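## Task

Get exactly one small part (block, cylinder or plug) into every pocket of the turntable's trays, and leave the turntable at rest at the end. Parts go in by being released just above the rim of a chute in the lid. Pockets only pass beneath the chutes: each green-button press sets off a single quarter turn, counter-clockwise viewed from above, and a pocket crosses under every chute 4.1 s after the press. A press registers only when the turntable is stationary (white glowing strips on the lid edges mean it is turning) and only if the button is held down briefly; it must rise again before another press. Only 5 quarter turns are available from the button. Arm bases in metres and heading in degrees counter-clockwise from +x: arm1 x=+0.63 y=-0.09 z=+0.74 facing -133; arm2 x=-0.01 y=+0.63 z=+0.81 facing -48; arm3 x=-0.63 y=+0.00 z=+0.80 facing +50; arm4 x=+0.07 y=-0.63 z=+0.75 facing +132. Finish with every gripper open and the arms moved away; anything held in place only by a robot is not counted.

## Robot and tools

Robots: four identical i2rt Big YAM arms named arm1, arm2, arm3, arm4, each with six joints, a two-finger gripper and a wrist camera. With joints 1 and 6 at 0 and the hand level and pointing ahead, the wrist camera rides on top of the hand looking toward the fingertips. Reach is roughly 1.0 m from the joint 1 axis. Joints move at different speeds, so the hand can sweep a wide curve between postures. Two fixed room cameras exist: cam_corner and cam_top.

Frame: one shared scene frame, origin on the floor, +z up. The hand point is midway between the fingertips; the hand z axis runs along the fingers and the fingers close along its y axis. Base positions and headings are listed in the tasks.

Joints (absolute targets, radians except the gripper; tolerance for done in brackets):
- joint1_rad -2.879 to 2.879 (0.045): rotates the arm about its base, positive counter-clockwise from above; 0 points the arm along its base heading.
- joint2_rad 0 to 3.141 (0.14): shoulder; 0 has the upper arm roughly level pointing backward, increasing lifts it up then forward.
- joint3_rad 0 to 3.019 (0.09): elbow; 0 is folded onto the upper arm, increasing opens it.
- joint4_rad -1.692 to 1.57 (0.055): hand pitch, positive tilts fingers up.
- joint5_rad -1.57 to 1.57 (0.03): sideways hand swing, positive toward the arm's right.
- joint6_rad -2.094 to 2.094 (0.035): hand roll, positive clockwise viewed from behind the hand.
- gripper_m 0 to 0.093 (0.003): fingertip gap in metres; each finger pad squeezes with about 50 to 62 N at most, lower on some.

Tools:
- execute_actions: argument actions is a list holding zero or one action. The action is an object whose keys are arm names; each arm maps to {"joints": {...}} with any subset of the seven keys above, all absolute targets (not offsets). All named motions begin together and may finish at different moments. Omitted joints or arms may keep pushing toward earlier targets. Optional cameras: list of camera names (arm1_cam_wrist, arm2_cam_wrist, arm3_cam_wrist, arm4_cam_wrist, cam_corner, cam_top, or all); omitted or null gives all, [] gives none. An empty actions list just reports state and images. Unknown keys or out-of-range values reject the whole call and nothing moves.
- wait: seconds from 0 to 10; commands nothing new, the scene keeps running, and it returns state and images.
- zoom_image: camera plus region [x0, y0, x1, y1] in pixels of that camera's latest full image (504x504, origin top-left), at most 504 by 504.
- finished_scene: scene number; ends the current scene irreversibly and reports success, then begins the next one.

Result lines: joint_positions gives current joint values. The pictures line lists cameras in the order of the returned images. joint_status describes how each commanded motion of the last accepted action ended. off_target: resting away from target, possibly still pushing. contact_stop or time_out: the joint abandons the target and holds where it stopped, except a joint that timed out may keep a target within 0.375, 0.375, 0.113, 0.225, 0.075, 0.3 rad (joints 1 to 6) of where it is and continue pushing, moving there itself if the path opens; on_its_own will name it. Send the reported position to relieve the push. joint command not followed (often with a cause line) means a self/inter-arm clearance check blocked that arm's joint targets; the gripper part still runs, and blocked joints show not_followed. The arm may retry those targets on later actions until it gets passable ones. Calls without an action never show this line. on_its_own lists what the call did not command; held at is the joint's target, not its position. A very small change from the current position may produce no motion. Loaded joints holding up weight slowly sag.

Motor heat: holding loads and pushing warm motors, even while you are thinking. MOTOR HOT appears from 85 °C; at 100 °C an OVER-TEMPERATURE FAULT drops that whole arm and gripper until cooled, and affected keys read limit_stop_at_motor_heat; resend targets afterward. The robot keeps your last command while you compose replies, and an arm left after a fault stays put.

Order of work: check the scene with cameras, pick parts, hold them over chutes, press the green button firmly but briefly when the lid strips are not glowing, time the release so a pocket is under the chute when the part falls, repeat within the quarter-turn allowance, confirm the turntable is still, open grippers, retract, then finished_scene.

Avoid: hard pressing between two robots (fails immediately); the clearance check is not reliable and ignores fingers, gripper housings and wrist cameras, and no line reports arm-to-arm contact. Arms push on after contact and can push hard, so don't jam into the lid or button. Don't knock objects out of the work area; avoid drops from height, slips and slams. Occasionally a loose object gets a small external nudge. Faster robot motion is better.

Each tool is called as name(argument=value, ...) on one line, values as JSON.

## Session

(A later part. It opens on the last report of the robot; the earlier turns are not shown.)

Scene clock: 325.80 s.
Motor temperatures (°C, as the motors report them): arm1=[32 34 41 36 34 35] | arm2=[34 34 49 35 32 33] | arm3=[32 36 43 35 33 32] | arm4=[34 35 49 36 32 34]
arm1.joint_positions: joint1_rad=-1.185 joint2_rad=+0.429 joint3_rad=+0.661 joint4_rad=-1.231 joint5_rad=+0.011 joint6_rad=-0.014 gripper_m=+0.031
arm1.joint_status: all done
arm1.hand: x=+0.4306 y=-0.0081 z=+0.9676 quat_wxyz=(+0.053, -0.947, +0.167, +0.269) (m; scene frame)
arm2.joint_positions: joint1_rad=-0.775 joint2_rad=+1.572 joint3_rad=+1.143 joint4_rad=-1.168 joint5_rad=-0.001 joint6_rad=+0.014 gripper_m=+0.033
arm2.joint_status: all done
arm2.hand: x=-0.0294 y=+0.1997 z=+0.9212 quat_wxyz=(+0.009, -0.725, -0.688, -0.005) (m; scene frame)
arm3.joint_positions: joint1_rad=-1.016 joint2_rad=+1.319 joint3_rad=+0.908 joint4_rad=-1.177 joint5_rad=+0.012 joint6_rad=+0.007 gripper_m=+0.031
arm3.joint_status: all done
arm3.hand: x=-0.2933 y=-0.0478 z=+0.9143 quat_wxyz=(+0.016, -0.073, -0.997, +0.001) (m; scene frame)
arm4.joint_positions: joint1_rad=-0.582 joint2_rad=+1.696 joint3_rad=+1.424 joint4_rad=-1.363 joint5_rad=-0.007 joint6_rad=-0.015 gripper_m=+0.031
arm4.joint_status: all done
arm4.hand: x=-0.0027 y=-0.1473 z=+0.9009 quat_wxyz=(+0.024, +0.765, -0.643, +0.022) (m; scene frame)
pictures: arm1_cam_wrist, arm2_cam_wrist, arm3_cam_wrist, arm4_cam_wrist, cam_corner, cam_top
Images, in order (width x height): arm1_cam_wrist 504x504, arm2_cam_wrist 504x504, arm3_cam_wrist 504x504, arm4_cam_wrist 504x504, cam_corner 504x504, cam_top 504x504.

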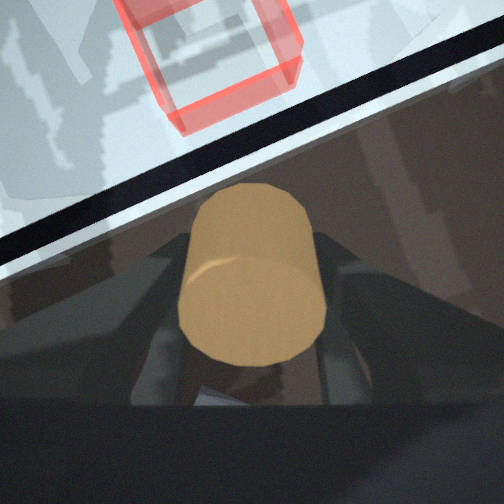

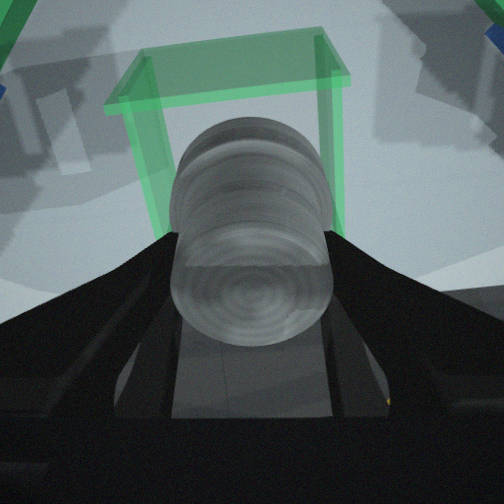

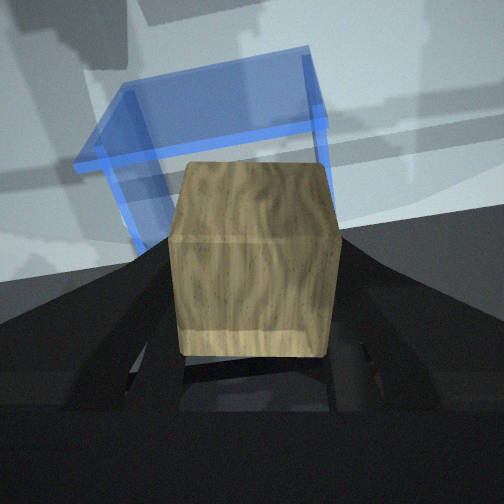

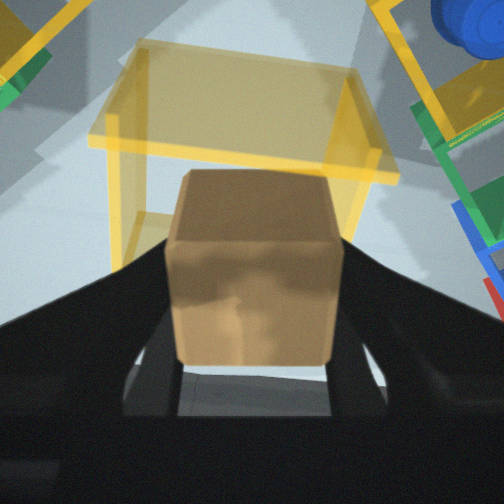

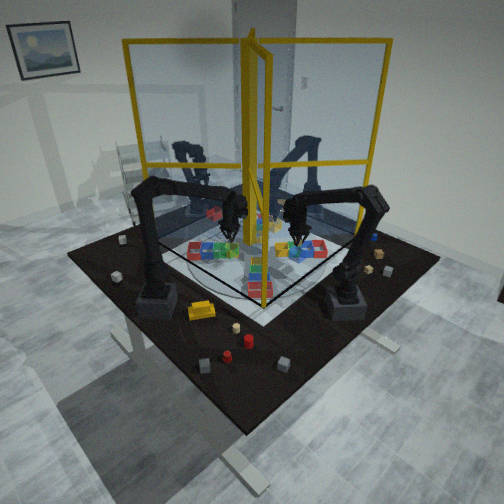

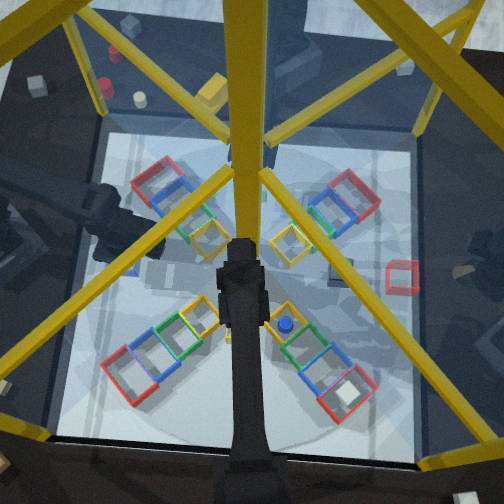

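zoom_image(camera="arm4_cam_wrist", region=[60, 20, 430, 300])

zoom_image(camera="cam_corner", region=[180, 170, 340, 290])

zoom_image(camera="arm1_cam_wrist", region=[60, 0, 400, 200])

Region (60, 20, 430, 300) of arm4_cam_wrist's 504x504 image, scaled by 1.362, with more detail than that image has; it fills the top 381 rows of this view, and the rest is white.

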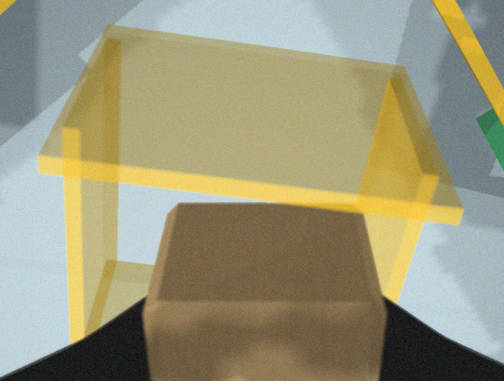

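Region (180, 170, 340, 290) of cam_corner's 504x504 image, scaled by 3.150, with more detail than that image has; it fills the top 378 rows of this view, and the rest is white.

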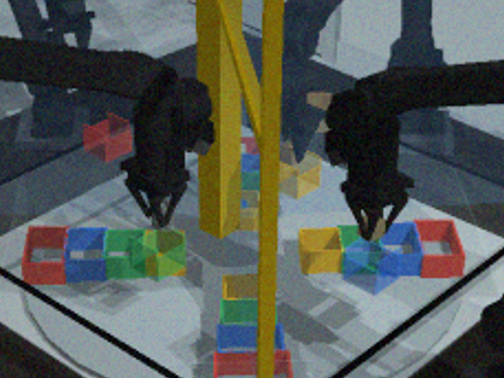

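Region (60, 0, 400, 200) of arm1_cam_wrist's 504x504 image, scaled by 1.482, with more detail than that image has; it fills the top 296 rows of this view, and the rest is white.

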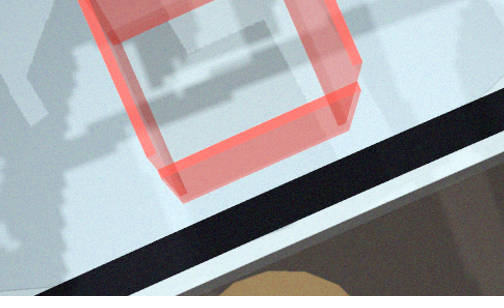

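execute_actions(actions=[{"arm1":{"joints":{"joint1_rad":-1.122,"joint2_rad":1.105,"joint3_rad":1.013,"joint4_rad":-1.449}},"arm2":{"joints":{"joint2_rad":1.513,"joint3_rad":1.2,"joint4_rad":-1.226}},"arm3":{"joints":{"joint2_rad":1.228,"joint3_rad":0.945,"joint4_rad":-1.26}},"arm4":{"joints":{"joint2_rad":1.592,"joint3_rad":1.475,"joint4_rad":-1.402}}}], cameras=["arm1_cam_wrist","arm2_cam_wrist","arm3_cam_wrist","arm4_cam_wrist"])

Scene clock: 407.37 s.
Motor temperatures (°C, as the motors report them): arm1=[32 34 44 36 34 35] | arm2=[34 36 48 34 32 33] | arm3=[32 37 44 35 33 32] | arm4=[34 38 51 35 32 34]
arm1.joint_positions: joint1_rad=-1.128 joint2_rad=+1.110 joint3_rad=+0.982 joint4_rad=-1.433 joint5_rad=+0.011 joint6_rad=-0.014 gripper_m=+0.031
arm1.joint_status: all done
arm1.hand: x=+0.3458 y=+0.0056 z=+0.9410 quat_wxyz=(+0.002, -0.990, +0.143, -0.004) (m; scene frame)
arm2.joint_positions: joint1_rad=-0.775 joint2_rad=+1.510 joint3_rad=+1.163 joint4_rad=-1.216 joint5_rad=-0.001 joint6_rad=+0.014 gripper_m=+0.033
arm2.joint_status: all done
arm2.hand: x=-0.0291 y=+0.2035 z=+0.9531 quat_wxyz=(-0.002, -0.725, -0.688, +0.006) (m; scene frame)
arm3.joint_positions: joint1_rad=-1.016 joint2_rad=+1.228 joint3_rad=+0.908 joint4_rad=-1.244 joint5_rad=+0.012 joint6_rad=+0.007 gripper_m=+0.031
arm3.joint_status: all done
arm3.hand: x=-0.3092 y=-0.0458 z=+0.9431 quat_wxyz=(+0.004, -0.074, -0.997, +0.001) (m; scene frame)
arm4.joint_positions: joint1_rad=-0.582 joint2_rad=+1.592 joint3_rad=+1.424 joint4_rad=-1.395 joint5_rad=-0.007 joint6_rad=-0.015 gripper_m=+0.031
arm4.joint_status: all done
arm4.hand: x=-0.0007 y=-0.1594 z=+0.9493 quat_wxyz=(+0.001, +0.766, -0.643, -0.005) (m; scene frame)
pictures: arm1_cam_wrist, arm2_cam_wrist, arm3_cam_wrist, arm4_cam_wrist
Images, in order (width x height): arm1_cam_wrist 504x504, arm2_cam_wrist 504x504, arm3_cam_wrist 504x504, arm4_cam_wrist 504x504.

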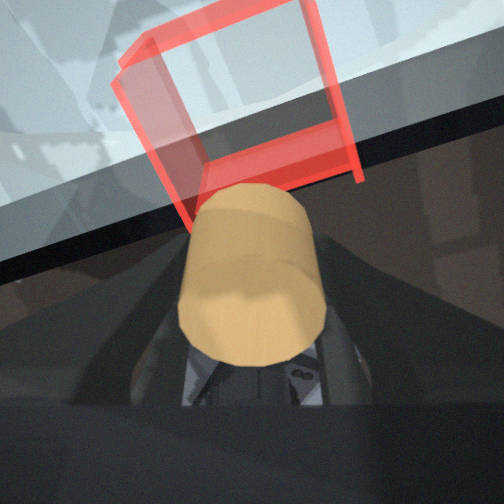

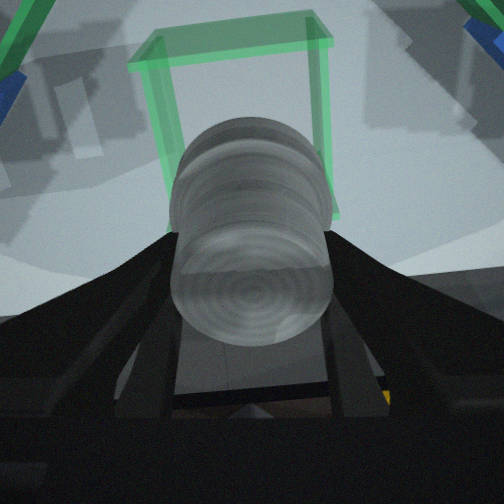

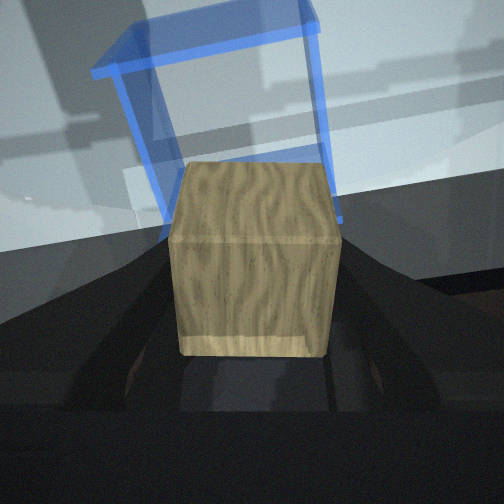

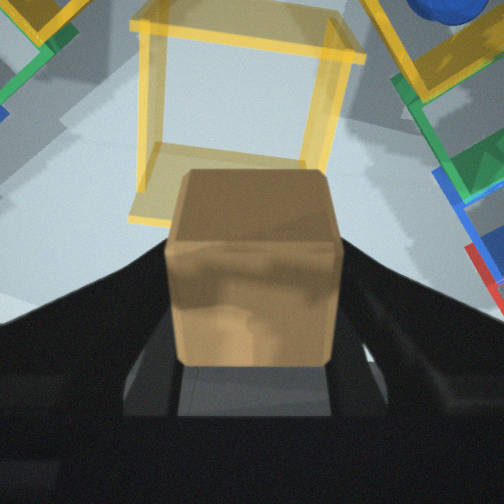

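execute_actions(actions=[{"arm1":{"joints":{"joint1_rad":-1.017,"joint2_rad":0.955,"joint3_rad":0.86,"joint4_rad":-0.865}},"arm2":{"joints":{"joint2_rad":1.546,"joint3_rad":1.096,"joint4_rad":-1.125}},"arm3":{"joints":{"joint1_rad":-0.985,"joint2_rad":1.267,"joint3_rad":0.863,"joint4_rad":-1.17}},"arm4":{"joints":{"joint2_rad":1.619,"joint3_rad":1.364,"joint4_rad":-1.32}}}], cameras=["arm1_cam_wrist","arm2_cam_wrist","arm3_cam_wrist","arm4_cam_wrist"])

Scene clock: 471.73 s.
Motor temperatures (°C, as the motors report them): arm1=[32 34 46 35 34 35] | arm2=[34 36 51 34 32 33] | arm3=[32 37 46 35 33 32] | arm4=[34 38 52 35 32 34]
arm1.joint_positions: joint1_rad=-1.016 joint2_rad=+0.948 joint3_rad=+0.868 joint4_rad=-0.887 joint5_rad=+0.011 joint6_rad=-0.014 gripper_m=+0.031
arm1.joint_status: all done
arm1.hand: x=+0.2575 y=-0.0106 z=+0.9794 quat_wxyz=(+0.031, -0.953, +0.087, +0.288) (m; scene frame)
arm2.joint_positions: joint1_rad=-0.775 joint2_rad=+1.543 joint3_rad=+1.090 joint4_rad=-1.137 joint5_rad=-0.001 joint6_rad=+0.014 gripper_m=+0.033
arm2.joint_status: all done
arm2.hand: x=-0.0290 y=+0.2131 z=+0.9143 quat_wxyz=(+0.007, -0.725, -0.688, -0.003) (m; scene frame)
arm3.joint_positions: joint1_rad=-0.990 joint2_rad=+1.261 joint3_rad=+0.861 joint4_rad=-1.188 joint5_rad=+0.012 joint6_rad=+0.007 gripper_m=+0.031
arm3.joint_status: all done
arm3.hand: x=-0.3123 y=-0.0367 z=+0.9164 quat_wxyz=(+0.016, -0.060, -0.998, +0.001) (m; scene frame)
arm4.joint_positions: joint1_rad=-0.582 joint2_rad=+1.614 joint3_rad=+1.368 joint4_rad=-1.330 joint5_rad=-0.007 joint6_rad=-0.015 gripper_m=+0.031
arm4.joint_status: all done
arm4.hand: x=-0.0006 y=-0.1605 z=+0.9182 quat_wxyz=(+0.005, +0.766, -0.643, +0.000) (m; scene frame)
pictures: arm1_cam_wrist, arm2_cam_wrist, arm3_cam_wrist, arm4_cam_wrist
Images, in order (width x height): arm1_cam_wrist 504x504, arm2_cam_wrist 504x504, arm3_cam_wrist 504x504, arm4_cam_wrist 504x504.

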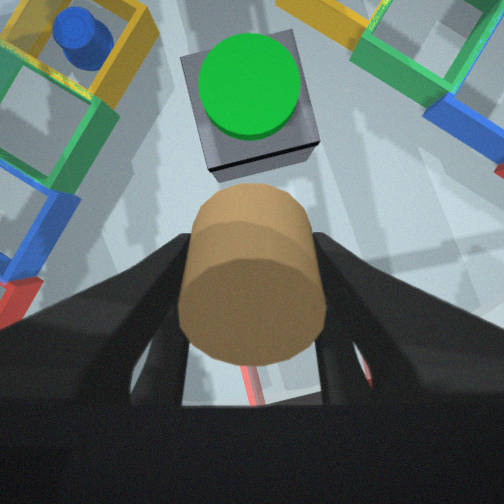

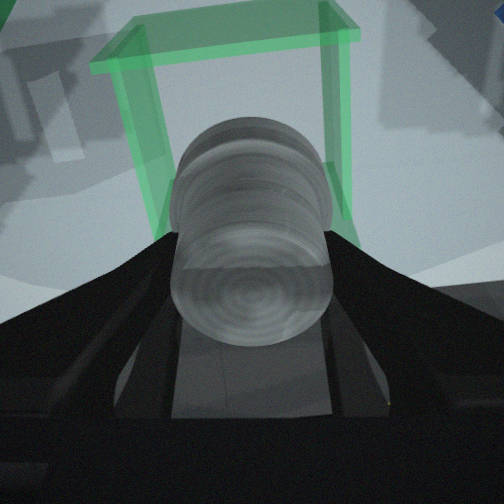

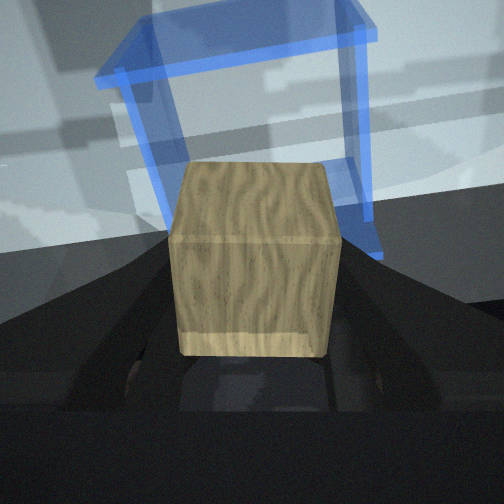

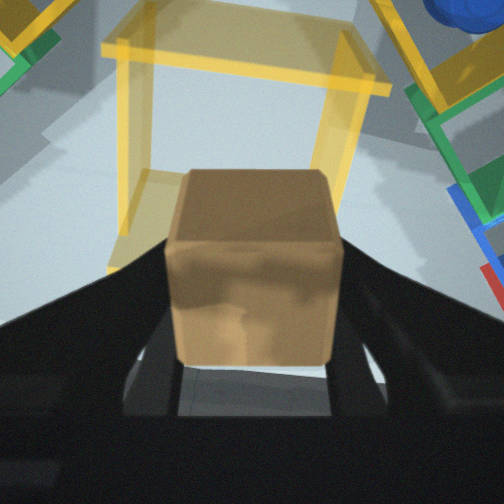

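execute_actions(actions=[{"arm1":{"joints":{"joint2_rad":1.497,"joint3_rad":1.43,"joint4_rad":-1.47}},"arm4":{"joints":{"joint1_rad":-0.565}}}], cameras=["arm1_cam_wrist","arm4_cam_wrist","cam_corner"])

Scene clock: 497.20 s.
Motor temperatures (°C, as the motors report them): arm1=[32 34 45 36 34 35] | arm2=[34 37 49 34 32 33] | arm3=[32 37 44 35 33 32] | arm4=[34 38 48 36 32 34]
arm1.joint_positions: joint1_rad=-1.016 joint2_rad=+1.488 joint3_rad=+1.381 joint4_rad=-1.455 joint5_rad=+0.011 joint6_rad=-0.014 gripper_m=+0.031
arm1.joint_status: all done
arm1.hand: x=+0.1952 y=+0.0012 z=+0.9605 quat_wxyz=(+0.001, -0.996, +0.088, -0.003) (m; scene frame)
arm2.joint_positions: joint1_rad=-0.775 joint2_rad=+1.543 joint3_rad=+1.090 joint4_rad=-1.137 joint5_rad=-0.001 joint6_rad=+0.014 gripper_m=+0.033
arm2.joint_status: not commanded
arm2.hand: x=-0.0290 y=+0.2131 z=+0.9143 quat_wxyz=(+0.007, -0.725, -0.688, -0.003) (m; scene frame)
arm3.joint_positions: joint1_rad=-0.990 joint2_rad=+1.261 joint3_rad=+0.861 joint4_rad=-1.188 joint5_rad=+0.012 joint6_rad=+0.007 gripper_m=+0.031
arm3.joint_status: not commanded
arm3.hand: x=-0.3123 y=-0.0367 z=+0.9164 quat_wxyz=(+0.016, -0.060, -0.998, +0.001) (m; scene frame)
arm4.joint_positions: joint1_rad=-0.578 joint2_rad=+1.614 joint3_rad=+1.368 joint4_rad=-1.330 joint5_rad=-0.007 joint6_rad=-0.015 gripper_m=+0.031
arm4.joint_status: all done
arm4.hand: x=-0.0023 y=-0.1608 z=+0.9182 quat_wxyz=(+0.005, +0.767, -0.642, +0.000) (m; scene frame)
pictures: arm1_cam_wrist, arm4_cam_wrist, cam_corner
Images, in order (width x height): arm1_cam_wrist 504x504, arm4_cam_wrist 504x504, cam_corner 504x504.

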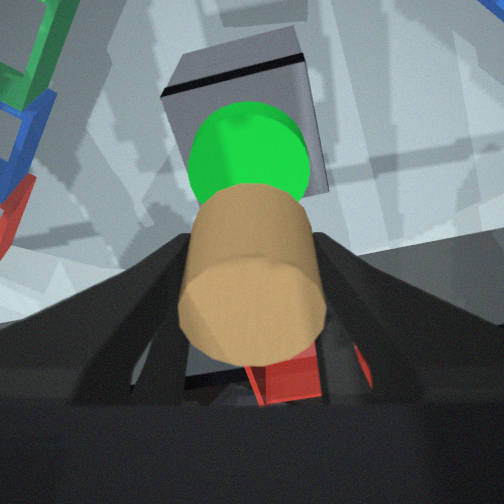

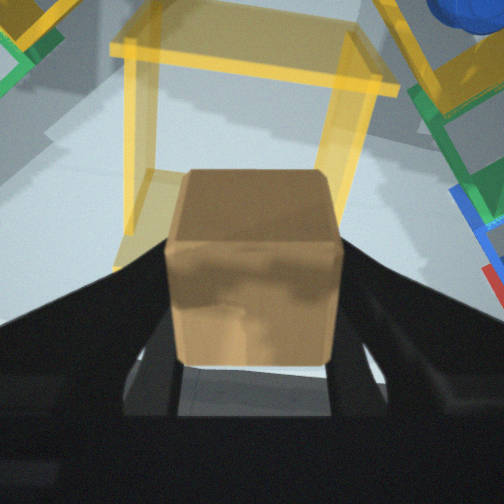

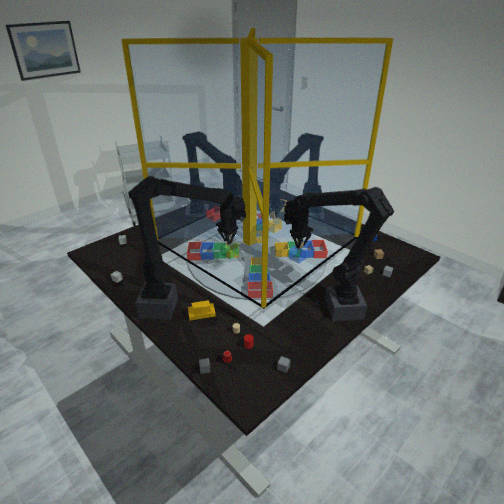

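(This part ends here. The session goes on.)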